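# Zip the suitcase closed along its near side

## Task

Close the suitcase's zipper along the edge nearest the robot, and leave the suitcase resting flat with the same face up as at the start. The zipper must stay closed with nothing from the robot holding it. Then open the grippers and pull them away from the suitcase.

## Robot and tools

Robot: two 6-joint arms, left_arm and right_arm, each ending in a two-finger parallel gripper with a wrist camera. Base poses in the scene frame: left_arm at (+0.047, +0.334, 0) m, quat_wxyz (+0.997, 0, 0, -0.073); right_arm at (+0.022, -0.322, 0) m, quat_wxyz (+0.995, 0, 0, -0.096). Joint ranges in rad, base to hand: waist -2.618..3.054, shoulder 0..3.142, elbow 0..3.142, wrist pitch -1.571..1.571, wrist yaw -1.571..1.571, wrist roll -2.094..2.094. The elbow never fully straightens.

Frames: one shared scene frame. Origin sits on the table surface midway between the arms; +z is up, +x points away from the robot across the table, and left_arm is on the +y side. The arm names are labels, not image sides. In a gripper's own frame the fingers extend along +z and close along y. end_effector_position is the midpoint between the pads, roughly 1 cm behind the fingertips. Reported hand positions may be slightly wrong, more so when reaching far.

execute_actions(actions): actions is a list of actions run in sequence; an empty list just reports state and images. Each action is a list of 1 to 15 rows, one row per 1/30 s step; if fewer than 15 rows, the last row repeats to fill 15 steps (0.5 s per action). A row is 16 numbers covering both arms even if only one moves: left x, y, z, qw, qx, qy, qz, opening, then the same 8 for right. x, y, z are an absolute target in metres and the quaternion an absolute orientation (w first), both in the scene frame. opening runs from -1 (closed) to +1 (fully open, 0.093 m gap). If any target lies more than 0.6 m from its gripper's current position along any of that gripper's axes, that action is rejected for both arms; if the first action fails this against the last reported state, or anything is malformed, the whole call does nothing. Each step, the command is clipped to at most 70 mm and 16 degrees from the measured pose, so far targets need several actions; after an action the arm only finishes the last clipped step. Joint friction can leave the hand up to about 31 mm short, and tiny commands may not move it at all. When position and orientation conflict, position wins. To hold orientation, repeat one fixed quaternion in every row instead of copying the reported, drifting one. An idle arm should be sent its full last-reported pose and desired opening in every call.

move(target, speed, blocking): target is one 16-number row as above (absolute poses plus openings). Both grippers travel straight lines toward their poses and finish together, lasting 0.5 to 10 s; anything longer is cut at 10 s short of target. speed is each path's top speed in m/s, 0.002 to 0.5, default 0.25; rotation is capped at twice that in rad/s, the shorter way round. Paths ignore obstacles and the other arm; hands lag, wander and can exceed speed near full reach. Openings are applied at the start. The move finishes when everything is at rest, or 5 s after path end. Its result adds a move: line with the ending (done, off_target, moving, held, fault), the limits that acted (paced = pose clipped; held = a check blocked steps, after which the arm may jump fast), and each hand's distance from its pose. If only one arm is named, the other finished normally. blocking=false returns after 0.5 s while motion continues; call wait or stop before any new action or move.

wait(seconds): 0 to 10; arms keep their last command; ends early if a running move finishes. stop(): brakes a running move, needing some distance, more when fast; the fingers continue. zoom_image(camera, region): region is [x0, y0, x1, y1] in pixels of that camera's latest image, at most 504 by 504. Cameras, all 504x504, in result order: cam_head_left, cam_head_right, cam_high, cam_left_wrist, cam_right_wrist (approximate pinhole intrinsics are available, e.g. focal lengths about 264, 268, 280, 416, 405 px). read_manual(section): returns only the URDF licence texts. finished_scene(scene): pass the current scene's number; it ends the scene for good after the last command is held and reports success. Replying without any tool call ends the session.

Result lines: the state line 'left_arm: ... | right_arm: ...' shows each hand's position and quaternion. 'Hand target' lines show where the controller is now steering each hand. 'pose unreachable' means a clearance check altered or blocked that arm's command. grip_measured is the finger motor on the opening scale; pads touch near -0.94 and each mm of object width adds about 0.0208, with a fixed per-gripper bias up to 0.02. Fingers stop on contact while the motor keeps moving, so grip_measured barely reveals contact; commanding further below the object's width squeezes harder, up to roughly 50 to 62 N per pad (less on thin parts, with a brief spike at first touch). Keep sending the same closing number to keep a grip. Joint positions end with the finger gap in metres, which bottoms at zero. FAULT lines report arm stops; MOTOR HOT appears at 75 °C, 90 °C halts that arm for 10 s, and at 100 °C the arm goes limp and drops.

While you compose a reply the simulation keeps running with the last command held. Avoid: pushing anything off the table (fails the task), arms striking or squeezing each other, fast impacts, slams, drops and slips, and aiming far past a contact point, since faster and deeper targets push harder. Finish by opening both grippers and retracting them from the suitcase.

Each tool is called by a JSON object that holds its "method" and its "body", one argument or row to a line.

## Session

{"method": "execute_actions", "body": {
  "actions": []
}}

Scene clock: 0.00 s.
left_arm: end_effector_position=(+0.4100, +0.3435, +0.3953) grip_measured=+0.996 end_effector_quat_wxyz=(+0.671, +0.015, +0.657, -0.344) | right_arm: end_effector_position=(+0.2347, -0.4861, +0.2696) grip_measured=+1.000 end_effector_quat_wxyz=(-0.296, -0.415, +0.682, -0.525)
Joint positions: left_arm=[ 0.537  1.138  0.912  0.439  0.877 -0.615  0.093] | right_arm=[ 0.181  1.284  1.131 -1.264  1.291 -1.219  0.093]
Joint velocities: left_arm=[-0.012  0.007  0.012  0.007  0.022  0.051 -0.001] | right_arm=[-0.017  0.002  0.002  0.066  0.037 -0.007  0.   ]
Hand target (left_arm): +0.410, +0.343, +0.395; +0.671, +0.015, +0.657, -0.344
Hand target (right_arm): +0.235, -0.486, +0.270; -0.296, -0.415, +0.682, -0.525

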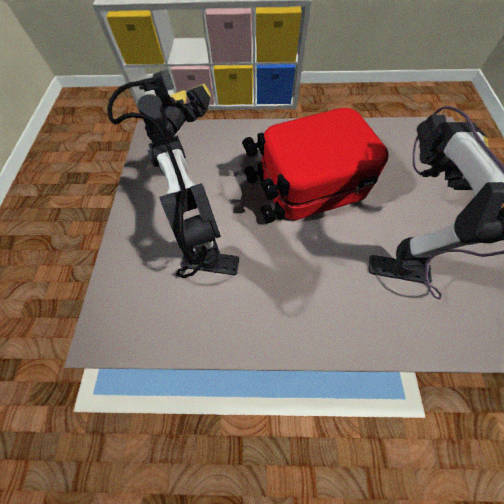

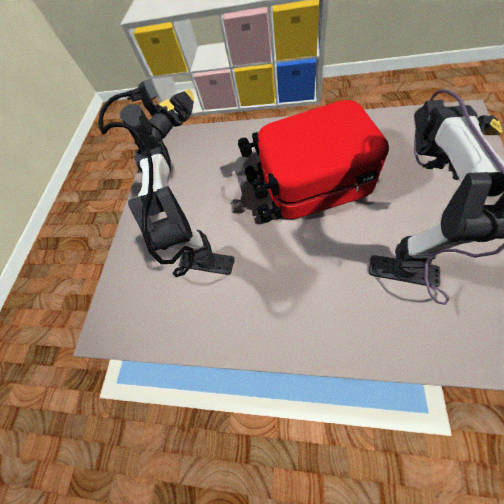

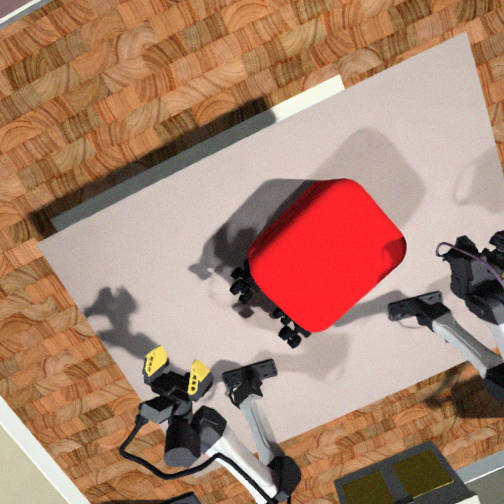

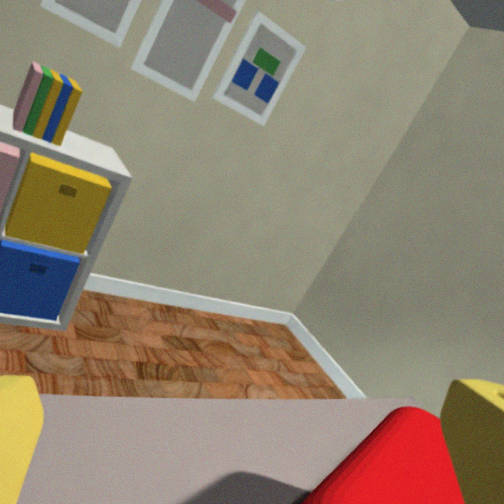

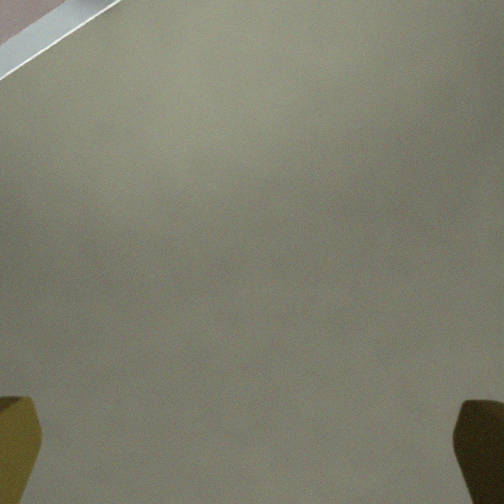

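{"method": "zoom_image", "body": {
  "camera": "cam_head_right",
  "region": [230, 100, 410, 240]
}}

{"method": "zoom_image", "body": {
  "camera": "cam_high",
  "region": [210, 160, 430, 380]
}}

Region (230, 100, 410, 240) of cam_head_right's 504x504 image, scaled by 2.800, with more detail than that image has.

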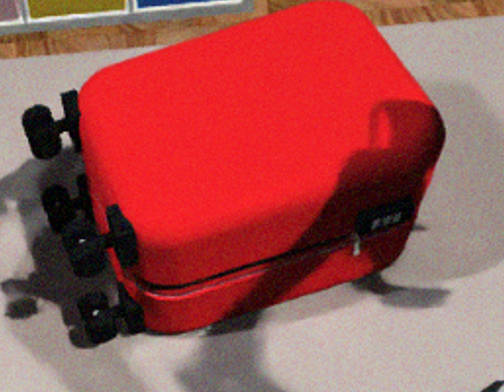

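Region (210, 160, 430, 380) of cam_high's 504x504 image, scaled by 2.291, with more detail than that image has.

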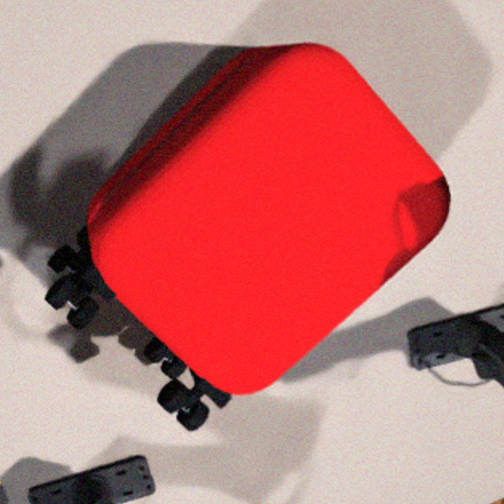

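{"method": "move", "body": {
  "target": [0.30,0.035,0.275,0.1417,0.4174,0.895,-0.0661,-1, 0.225,-0.225,0.27,0.538,-0.131,0.828,0.085,-0.3],
  "speed": 0.35
}}

Scene clock: 17.00 s.
left_arm: end_effector_position=(+0.2986, +0.0416, +0.2783) grip_measured=-0.996 end_effector_quat_wxyz=(+0.149, +0.419, +0.891, -0.092) | right_arm: end_effector_position=(+0.2313, -0.2275, +0.2686) grip_measured=-0.298 end_effector_quat_wxyz=(+0.542, -0.137, +0.826, +0.075)
Joint positions: left_arm=[-0.691  1.847  2.188 -1.564  0.054  0.033  0.   ] | right_arm=[ 0.851  0.524  0.789 -0.703  0.325  0.123  0.031]
Joint velocities: left_arm=[-0.012 -0.002  0.007 -0.066  0.081  0.066  0.   ] | right_arm=[-0.007 -0.002 -0.007 -0.007  0.022  0.007 -0.001]
Hand target (left_arm): +0.299, +0.041, +0.276; +0.143, +0.417, +0.893, -0.086
Hand target (right_arm): +0.231, -0.227, +0.266; +0.547, -0.131, +0.823, +0.079
Off the commanded pose (left_arm): 0.008 m, 3 deg.
Off the commanded pose (right_arm): 0.007 m, 1 deg.
move: off_target (left_arm)

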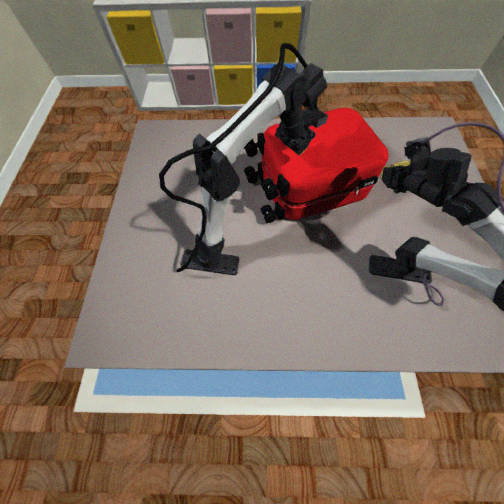

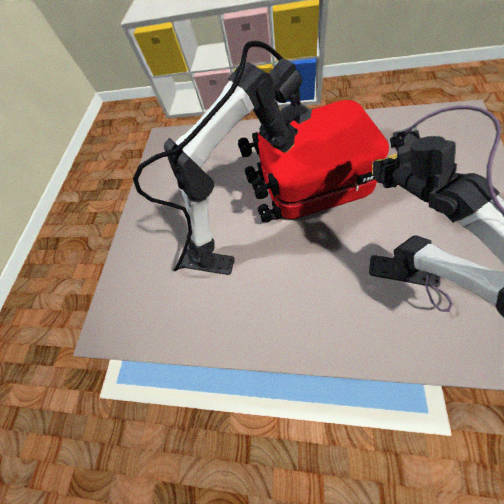

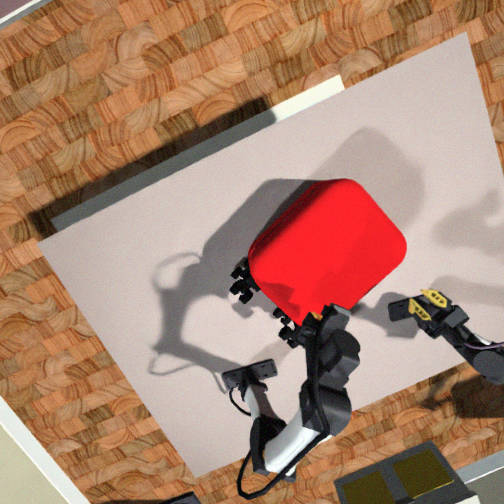

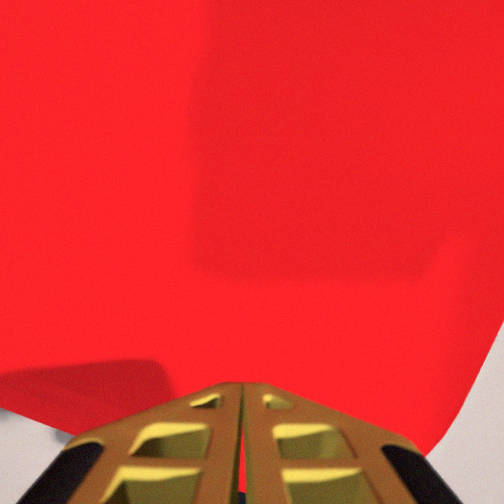

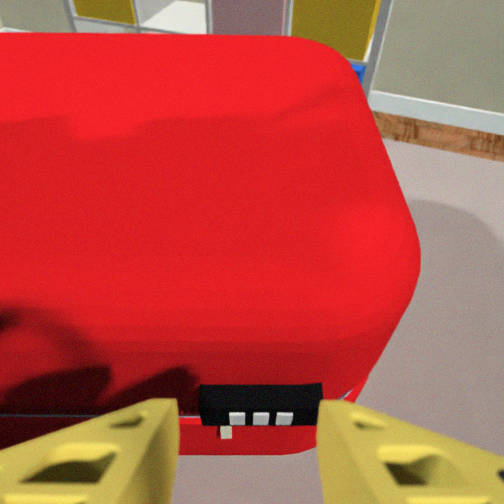

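{"method": "move", "body": {
  "target": [0.30,0.035,0.20,0.1417,0.4174,0.895,-0.0661,-1, 0.2555,-0.211,0.083,0.538,-0.131,0.828,0.085,-0.3],
  "speed": 0.15
}}

Scene clock: 21.63 s.
left_arm: end_effector_position=(+0.2997, +0.0404, +0.2404) grip_measured=-0.996 end_effector_quat_wxyz=(+0.180, +0.414, +0.888, -0.084) | right_arm: end_effector_position=(+0.2565, -0.2092, +0.0940) grip_measured=-0.298 end_effector_quat_wxyz=(+0.546, -0.131, +0.822, +0.088)
Joint positions: left_arm=[-0.712  1.71   1.829 -1.289  0.006  0.014  0.   ] | right_arm=[0.825 0.567 0.062 0.089 0.29  0.126 0.031]
Joint velocities: left_arm=[-0.007 -0.002 -0.012 -0.007 -0.066  0.037  0.   ] | right_arm=[-0.002  0.017 -0.012 -0.051  0.007  0.066 -0.001]
Hand target (left_arm): +0.300, +0.036, +0.202; +0.141, +0.417, +0.895, -0.066
Hand target (right_arm): +0.255, -0.211, +0.084; +0.538, -0.131, +0.828, +0.085
Off the commanded pose (left_arm): 0.041 m, 5 deg.
Off the commanded pose (right_arm): 0.011 m, 1 deg.
move: off_target (left_arm, right_arm)

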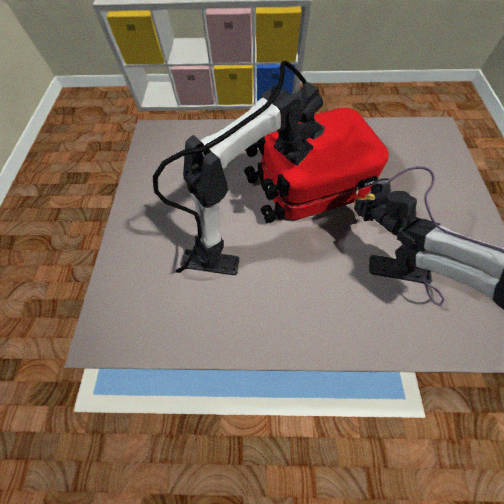

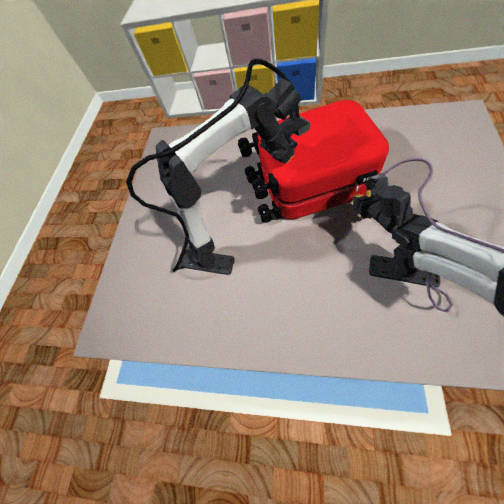

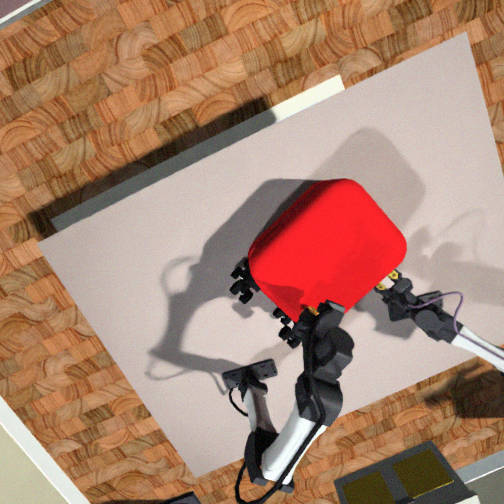

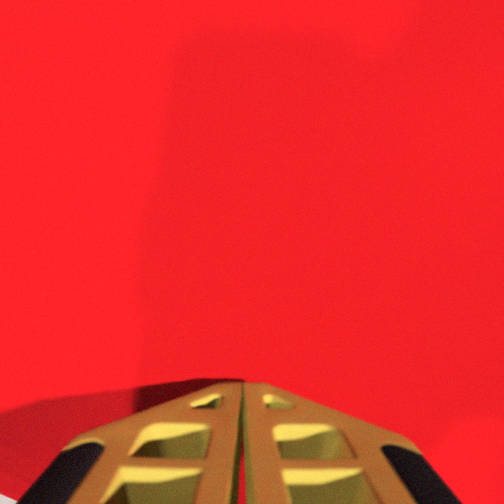

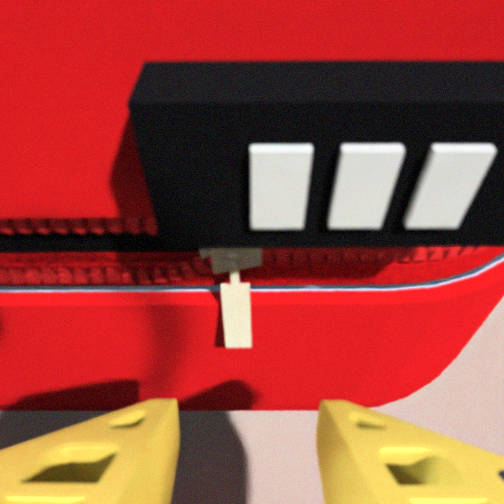

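{"method": "move", "body": {
  "target": [0.30,0.035,0.20,0.1417,0.4174,0.895,-0.0661,-1, 0.280,-0.198,0.093,0.538,-0.131,0.828,0.085,-0.3],
  "speed": 0.045
}}

Scene clock: 24.93 s.
left_arm: end_effector_position=(+0.2996, +0.0405, +0.2406) grip_measured=-0.996 end_effector_quat_wxyz=(+0.182, +0.414, +0.888, -0.085) | right_arm: end_effector_position=(+0.2711, -0.2027, +0.0820) grip_measured=-0.298 end_effector_quat_wxyz=(+0.526, -0.133, +0.836, +0.081)
Joint positions: left_arm=[-0.712  1.704  1.821 -1.282  0.006  0.013  0.   ] | right_arm=[0.798 0.809 0.089 0.255 0.265 0.126 0.031]
Joint velocities: left_arm=[-0.007 -0.007  0.002 -0.022  0.022  0.022  0.   ] | right_arm=[ 0.012  0.012  0.002  0.066 -0.022  0.037 -0.001]
Hand target (left_arm): +0.299, +0.037, +0.202; +0.141, +0.417, +0.895, -0.066
Hand target (right_arm): +0.278, -0.199, +0.094; +0.538, -0.131, +0.828, +0.085
Off the commanded pose (left_arm): 0.041 m, 5 deg.
Off the commanded pose (right_arm): 0.015 m, 2 deg.
move: off_target (left_arm, right_arm)

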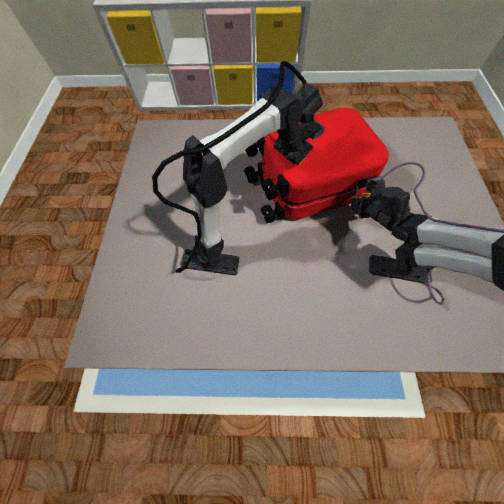

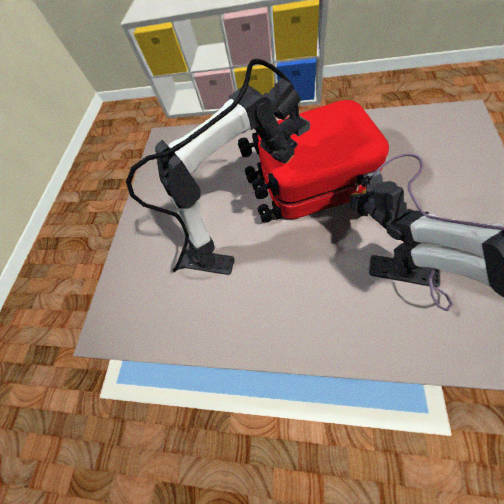

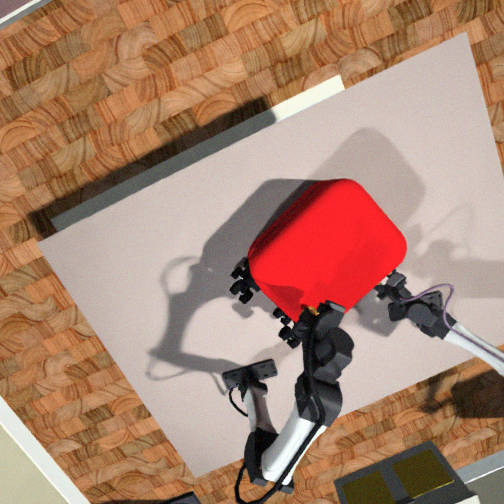

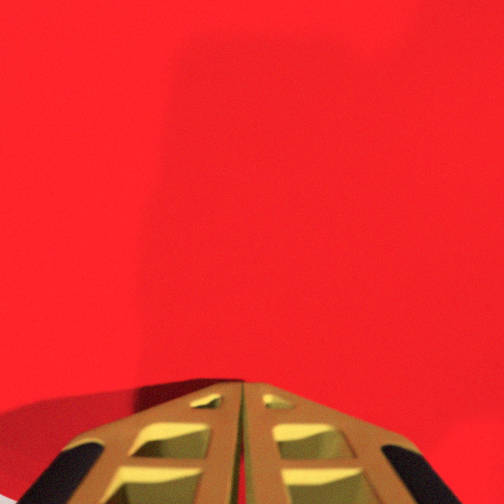

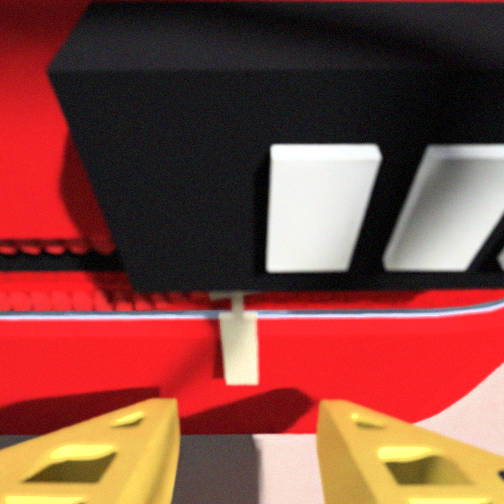

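{"method": "execute_actions", "body": {
  "actions": [
    [[0.30,0.035,0.20,0.1417,0.4174,0.895,-0.0661,-1, 0.2835,-0.196,0.097,0.543,-0.131,0.825,0.086,-0.3]],
    [[0.30,0.035,0.20,0.1417,0.4174,0.895,-0.0661,-1, 0.287,-0.1935,0.100,0.549,-0.130,0.821,0.087,-0.3]]
  ]
}}

Scene clock: 27.40 s.
left_arm: end_effector_position=(+0.2996, +0.0405, +0.2406) grip_measured=-0.996 end_effector_quat_wxyz=(+0.182, +0.414, +0.888, -0.085) | right_arm: end_effector_position=(+0.2772, -0.1984, +0.0869) grip_measured=-0.298 end_effector_quat_wxyz=(+0.533, -0.132, +0.831, +0.084)
Joint positions: left_arm=[-0.712  1.704  1.821 -1.282  0.006  0.013  0.   ] | right_arm=[0.798 0.86  0.104 0.309 0.264 0.123 0.031]
Joint velocities: left_arm=[ 0.002  0.007 -0.002 -0.022 -0.066 -0.051  0.   ] | right_arm=[-0.007 -0.002  0.007 -0.051 -0.007 -0.066 -0.002]
Hand target (left_arm): +0.299, +0.037, +0.202; +0.141, +0.417, +0.895, -0.066
Hand target (right_arm): +0.286, -0.194, +0.101; +0.549, -0.129, +0.821, +0.087
Off the commanded pose (left_arm): 0.041 m, 5 deg.
Off the commanded pose (right_arm): 0.017 m, 2 deg.

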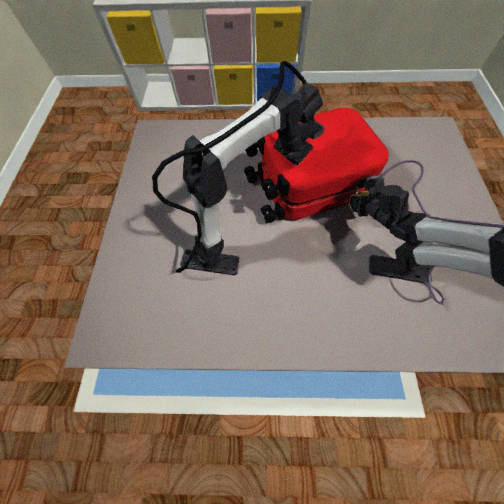

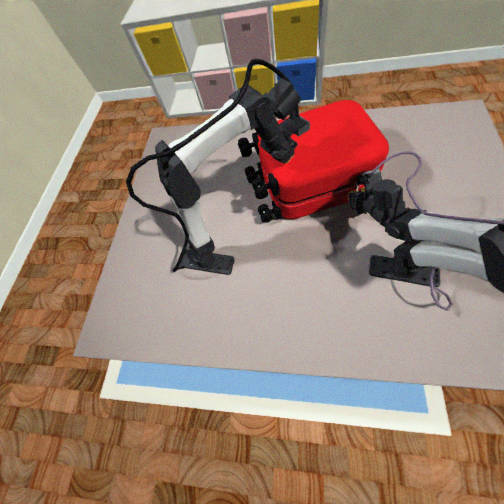

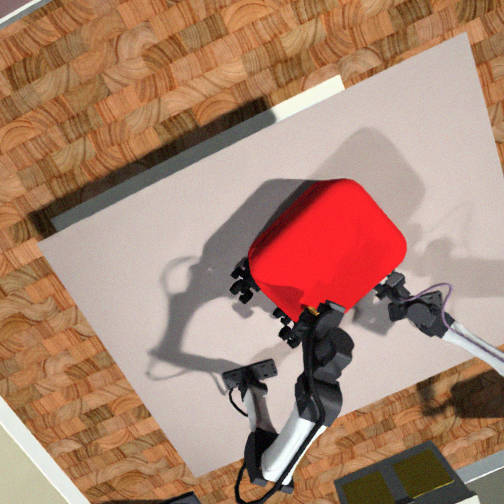

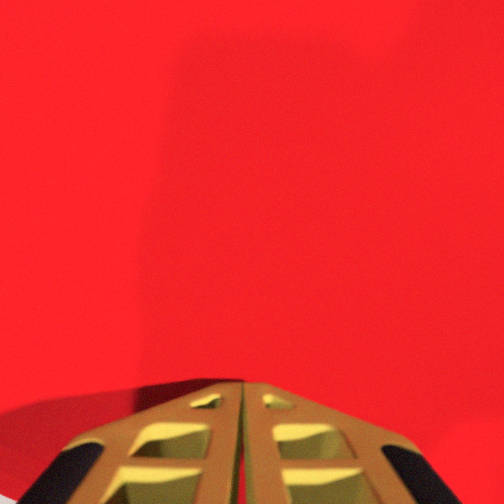

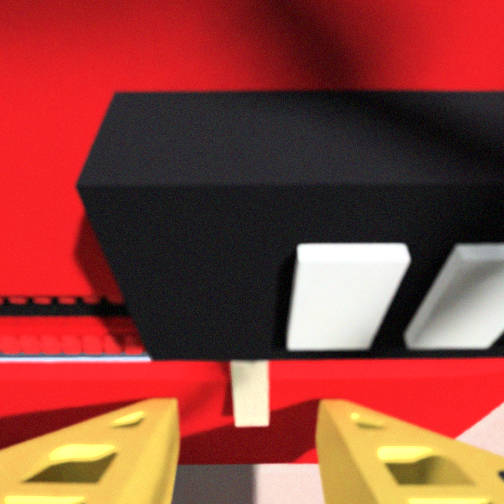

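Centered, similar to the earlier successful grip. Close.

{"method": "execute_actions", "body": {
  "actions": [
    [[0.30,0.035,0.20,0.1417,0.4174,0.895,-0.0661,-1, 0.289,-0.193,0.101,0.549,-0.130,0.821,0.087,-0.65]],
    [[0.30,0.035,0.20,0.1417,0.4174,0.895,-0.0661,-1, 0.289,-0.193,0.101,0.549,-0.130,0.821,0.087,-0.88]]
  ]
}}

Scene clock: 28.97 s.
left_arm: end_effector_position=(+0.2999, +0.0401, +0.2407) grip_measured=-0.996 end_effector_quat_wxyz=(+0.183, +0.414, +0.888, -0.086) | right_arm: end_effector_position=(+0.2772, -0.1976, +0.0858) grip_measured=-0.872 end_effector_quat_wxyz=(+0.532, -0.135, +0.832, +0.084)
Joint positions: left_arm=[-0.712  1.704  1.821 -1.28   0.006  0.013  0.   ] | right_arm=[0.798 0.868 0.104 0.314 0.26  0.12  0.003]
Joint velocities: left_arm=[ 0.007 -0.012 -0.012 -0.022 -0.037 -0.037  0.   ] | right_arm=[-0.022 -0.002 -0.017 -0.022 -0.095  0.022 -0.   ]
Hand target (left_arm): +0.299, +0.037, +0.202; +0.141, +0.417, +0.895, -0.066
Hand target (right_arm): +0.287, -0.194, +0.102; +0.549, -0.130, +0.821, +0.087
Off the commanded pose (left_arm): 0.041 m, 5 deg.
Off the commanded pose (right_arm): 0.020 m, 2 deg.

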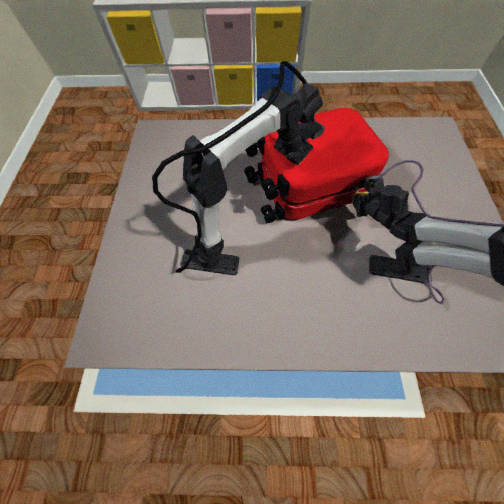

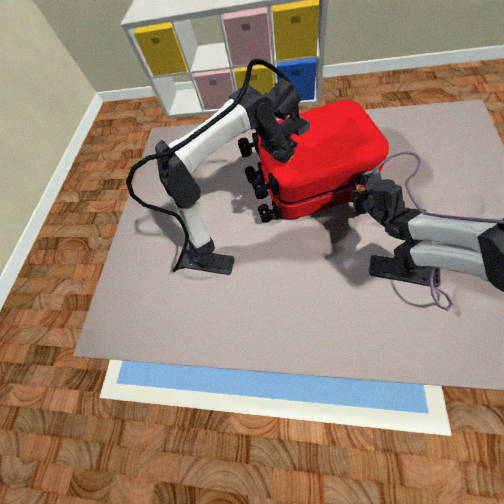

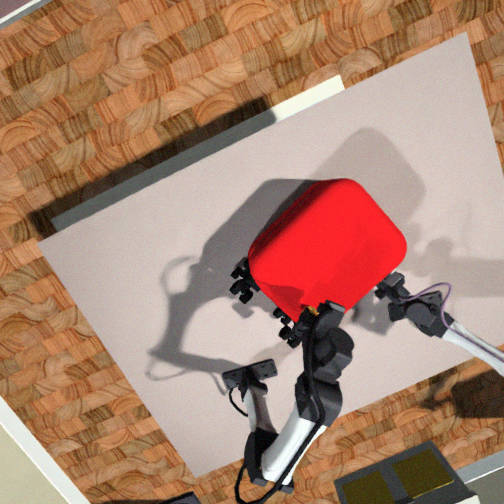

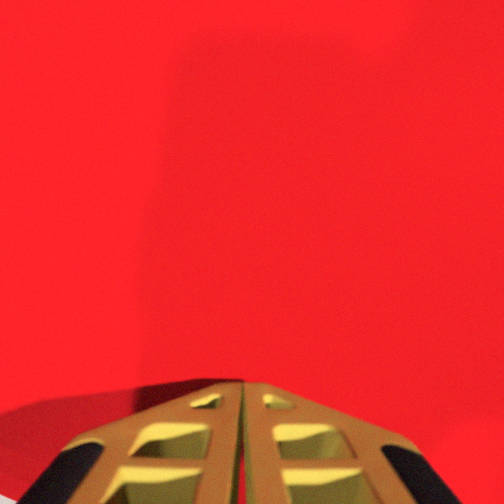

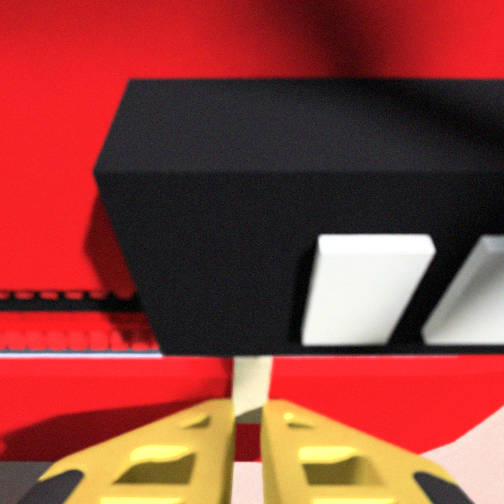

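{"method": "execute_actions", "body": {
  "actions": [
    [[0.30,0.035,0.20,0.1417,0.4174,0.895,-0.0661,-1, 0.285,-0.192,0.101,0.552,-0.094,0.826,0.063,-0.88]],
    [[0.30,0.035,0.20,0.1417,0.4174,0.895,-0.0661,-1, 0.283,-0.1905,0.1015,0.554,-0.058,0.8295,0.039,-0.88]],
    [[0.30,0.035,0.20,0.1417,0.4174,0.895,-0.0661,-1, 0.281,-0.189,0.102,0.555,-0.022,0.831,0.0145,-0.88]],
    [[0.30,0.035,0.20,0.1417,0.4174,0.895,-0.0661,-1, 0.2795,-0.188,0.102,0.5555,0.0145,0.831,-0.0097,-0.88]],
    [[0.30,0.035,0.20,0.1417,0.4174,0.895,-0.0661,-1, 0.278,-0.1865,0.102,0.5546,0.051,0.830,-0.034,-0.88]]
  ]
}}

Scene clock: 35.27 s.
left_arm: end_effector_position=(+0.2999, +0.0401, +0.2407) grip_measured=-0.996 end_effector_quat_wxyz=(+0.183, +0.414, +0.888, -0.086) | right_arm: end_effector_position=(+0.2717, -0.1941, +0.0888) grip_measured=-0.872 end_effector_quat_wxyz=(+0.539, +0.032, +0.841, -0.042)
Joint positions: left_arm=[-0.712  1.704  1.821 -1.28   0.006  0.013  0.   ] | right_arm=[1.171 1.17  0.316 0.07  0.941 0.639 0.003]
Joint velocities: left_arm=[ 0.017  0.002 -0.002  0.051  0.022 -0.007  0.   ] | right_arm=[ 0.002 -0.012  0.012 -0.037  0.022  0.051 -0.001]
Hand target (left_arm): +0.299, +0.037, +0.202; +0.141, +0.417, +0.895, -0.066
Hand target (right_arm): +0.277, -0.187, +0.102; +0.554, +0.051, +0.830, -0.034
Off the commanded pose (left_arm): 0.041 m, 5 deg.
Off the commanded pose (right_arm): 0.016 m, 3 deg.

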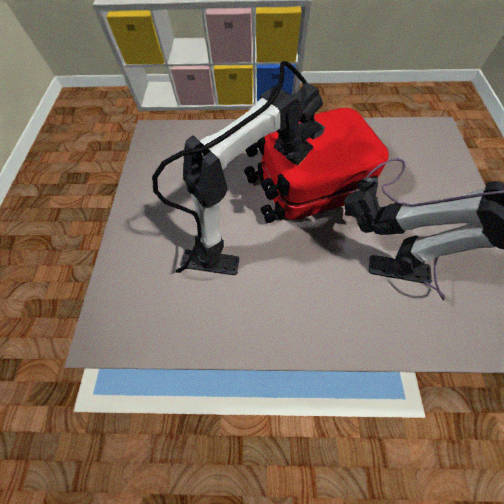

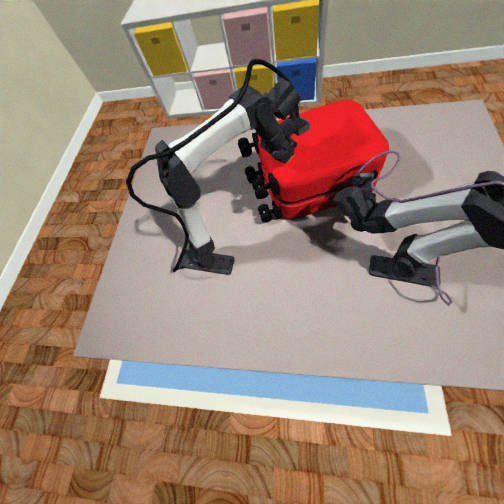

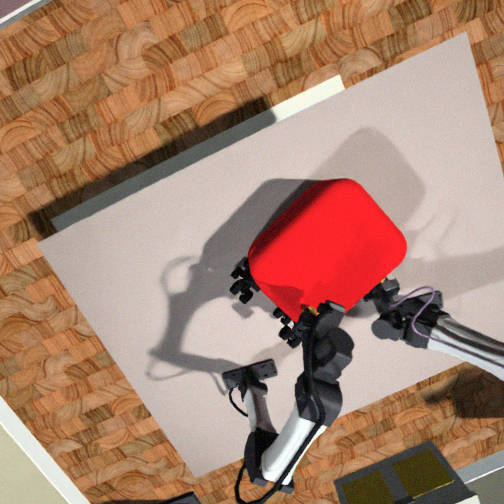

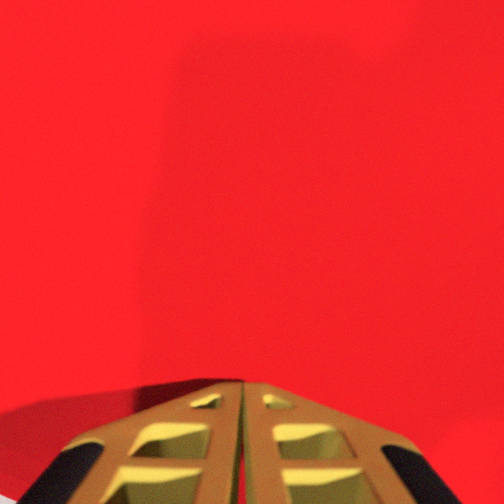

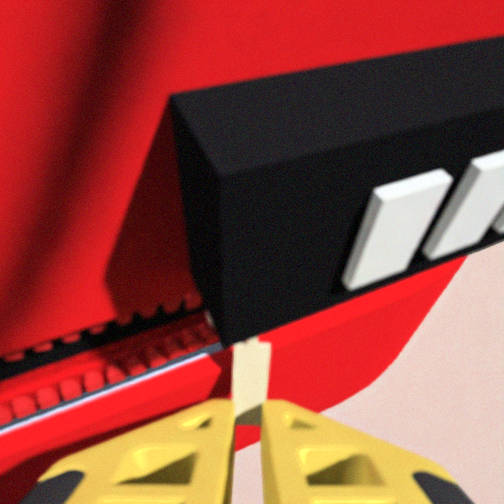

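{"method": "execute_actions", "body": {
  "actions": [
    [[0.30,0.035,0.20,0.1417,0.4174,0.895,-0.0661,-1, 0.2765,-0.186,0.1025,0.5525,0.087,0.827,-0.058,-0.88]],
    [[0.30,0.035,0.20,0.1417,0.4174,0.895,-0.0661,-1, 0.2755,-0.1855,0.103,0.5495,0.123,0.822,-0.082,-0.88]],
    [[0.30,0.035,0.20,0.1417,0.4174,0.895,-0.0661,-1, 0.2755,-0.1855,0.103,0.5495,0.123,0.822,-0.082,-0.6]]
  ]
}}

Scene clock: 38.57 s.
left_arm: end_effector_position=(+0.2999, +0.0401, +0.2407) grip_measured=-0.996 end_effector_quat_wxyz=(+0.183, +0.414, +0.888, -0.086) | right_arm: end_effector_position=(+0.2707, -0.1936, +0.0942) grip_measured=-0.602 end_effector_quat_wxyz=(+0.539, +0.115, +0.830, -0.088)
Joint positions: left_arm=[-0.712  1.704  1.821 -1.28   0.006  0.013  0.   ] | right_arm=[ 1.233  1.338  0.497 -0.249  1.099  1.018  0.016]
Joint velocities: left_arm=[-0.002 -0.007  0.012  0.007 -0.022 -0.007  0.   ] | right_arm=[-0.002 -0.007 -0.002  0.051 -0.022 -0.007 -0.001]
Hand target (left_arm): +0.299, +0.037, +0.202; +0.141, +0.417, +0.895, -0.066
Hand target (right_arm): +0.275, -0.186, +0.103; +0.549, +0.123, +0.822, -0.082
Off the commanded pose (left_arm): 0.041 m, 5 deg.
Off the commanded pose (right_arm): 0.013 m, 2 deg.

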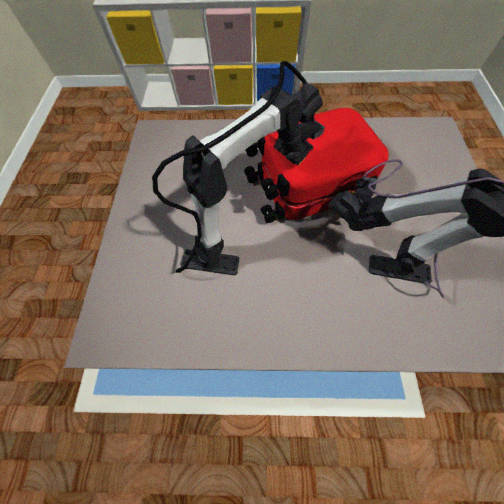

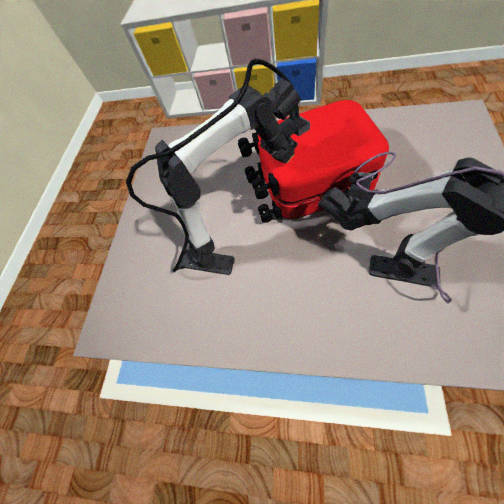

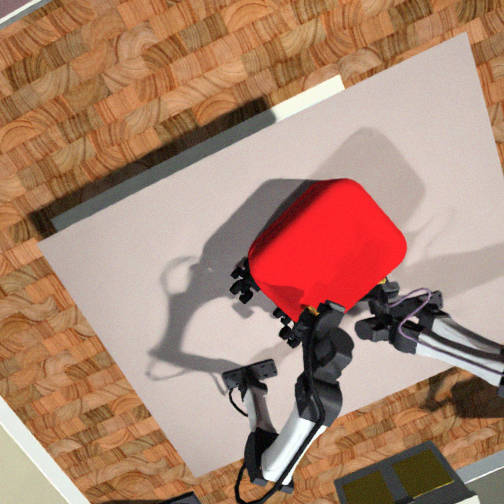

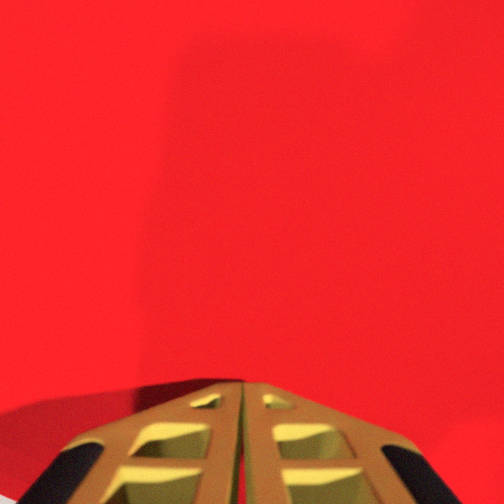

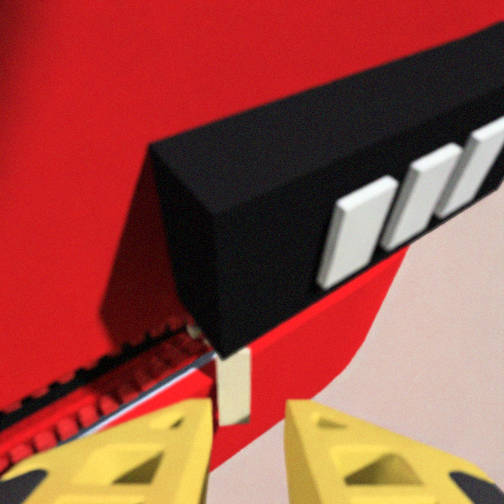

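{"method": "execute_actions", "body": {
  "actions": [
    [[0.30,0.035,0.20,0.1417,0.4174,0.895,-0.0661,-1, 0.265,-0.183,0.103,0.5495,0.123,0.822,-0.082,-0.6],[0.30,0.035,0.20,0.1417,0.4174,0.895,-0.0661,-1, 0.265,-0.183,0.103,0.5495,0.123,0.822,-0.082,-0.6],[0.30,0.035,0.20,0.1417,0.4174,0.895,-0.0661,-1, 0.265,-0.183,0.103,0.5495,0.123,0.822,-0.082,-0.6],[0.30,0.035,0.20,0.1417,0.4174,0.895,-0.0661,-1, 0.265,-0.183,0.103,0.5495,0.123,0.822,-0.082,-0.6],[0.30,0.035,0.20,0.1417,0.4174,0.895,-0.0661,-1, 0.255,-0.181,0.103,0.5495,0.123,0.822,-0.082,-0.5]]
  ]
}}

{"method": "move", "body": {
  "target": [0.30,0.035,0.20,0.1417,0.4174,0.895,-0.0661,-1, 0.258,-0.208,0.092,0.5327,-0.174,0.8204,0.113,-0.35],
  "speed": 0.25
}}

Scene clock: 41.60 s.
left_arm: end_effector_position=(+0.2999, +0.0401, +0.2407) grip_measured=-0.996 end_effector_quat_wxyz=(+0.183, +0.414, +0.888, -0.086) | right_arm: end_effector_position=(+0.2546, -0.1845, +0.0996) grip_measured=-0.502 end_effector_quat_wxyz=(+0.547, +0.117, +0.825, -0.078)
Joint positions: left_arm=[-0.712  1.704  1.821 -1.28   0.006  0.013  0.   ] | right_arm=[ 1.328  1.349  0.539 -0.416  1.144  1.195  0.021]
Joint velocities: left_arm=[ 0.002  0.007 -0.002 -0.022 -0.007  0.081  0.   ] | right_arm=[-0.012  0.085  0.007 -0.154 -0.022  0.168  0.001]
Hand target (left_arm): +0.299, +0.037, +0.202; +0.141, +0.417, +0.895, -0.066
Hand target (right_arm): +0.255, -0.181, +0.103; +0.550, +0.121, +0.822, -0.080
Off the commanded pose (left_arm): 0.041 m, 5 deg.
Off the commanded pose (right_arm): 0.005 m, 1 deg.

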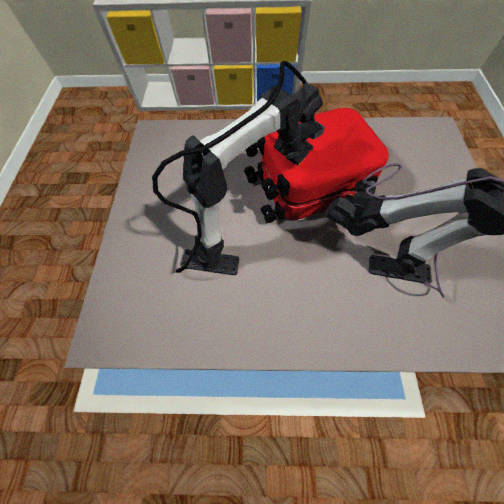

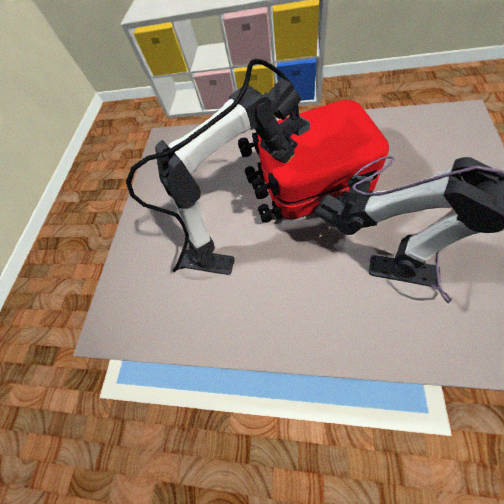

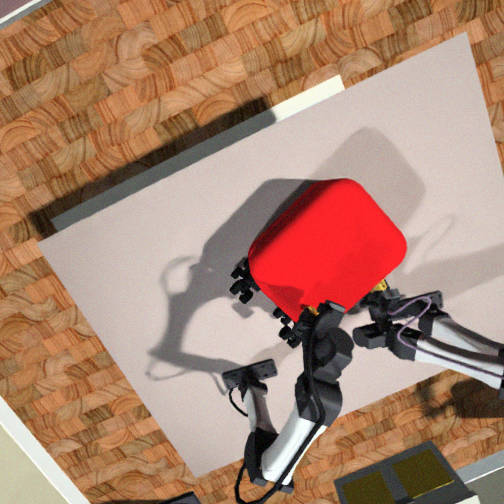

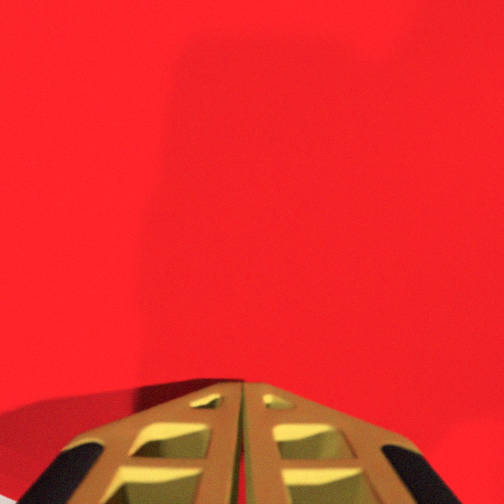

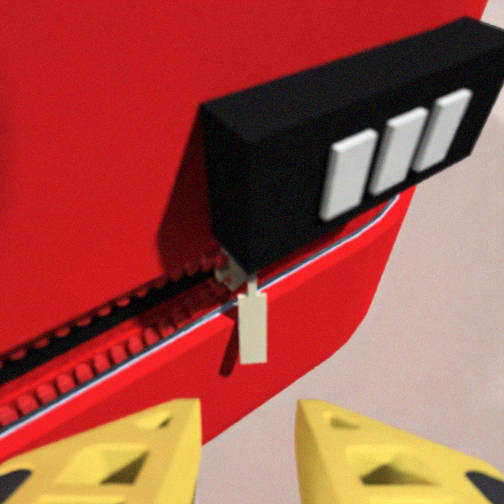

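Scene clock: 43.83 s.
left_arm: end_effector_position=(+0.2998, +0.0403, +0.2410) grip_measured=-0.996 end_effector_quat_wxyz=(+0.185, +0.413, +0.887, -0.087) | right_arm: end_effector_position=(+0.2601, -0.2050, +0.0955) grip_measured=-0.352 end_effector_quat_wxyz=(+0.539, -0.167, +0.818, +0.114)
Joint positions: left_arm=[-0.712  1.699  1.815 -1.274  0.006  0.013  0.   ] | right_arm=[0.712 0.591 0.072 0.112 0.1   0.049 0.028]
Joint velocities: left_arm=[ 0.002 -0.002 -0.002  0.007 -0.066 -0.007  0.   ] | right_arm=[-0.017 -0.007 -0.002  0.007 -0.022 -0.066  0.   ]
Hand target (left_arm): +0.299, +0.037, +0.202; +0.141, +0.417, +0.895, -0.066
Hand target (right_arm): +0.258, -0.207, +0.089; +0.535, -0.171, +0.820, +0.111
Off the commanded pose (left_arm): 0.041 m, 6 deg.
Off the commanded pose (right_arm): 0.005 m, 1 deg.
move: off_target (left_arm)

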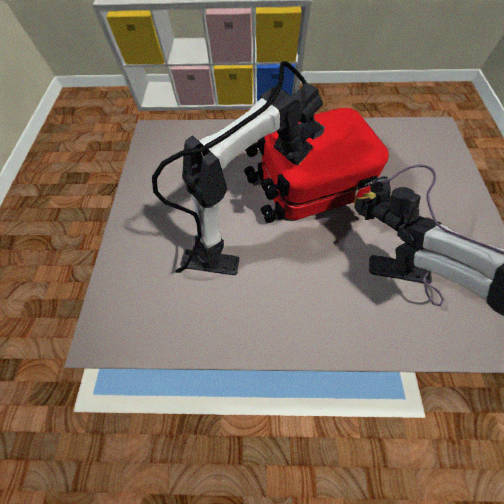

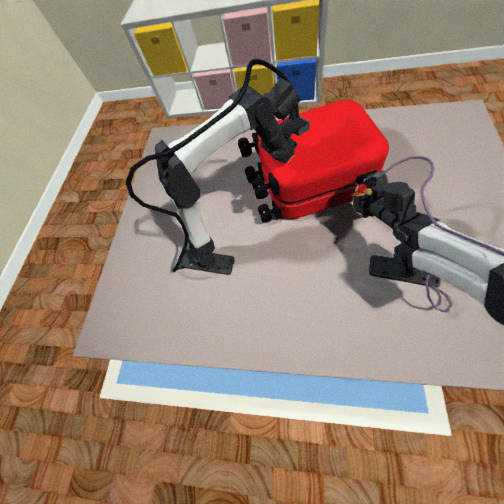

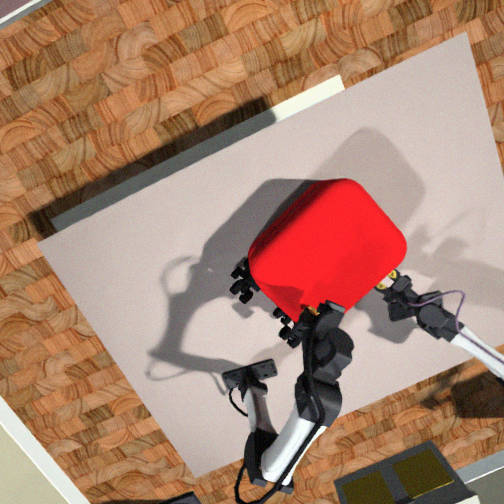

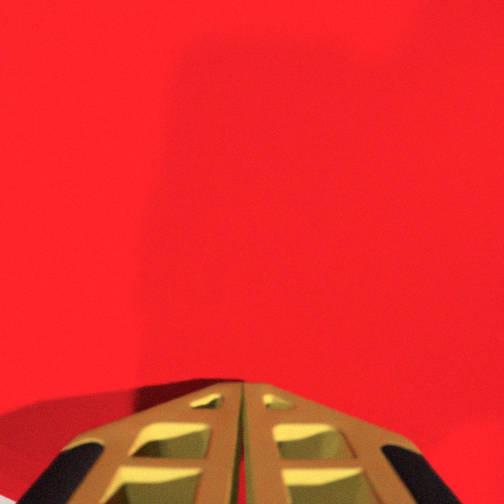

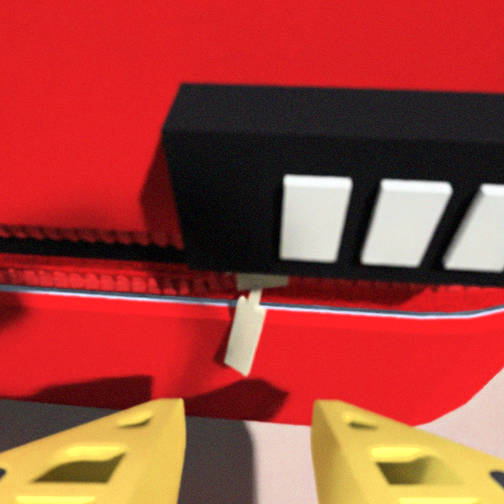

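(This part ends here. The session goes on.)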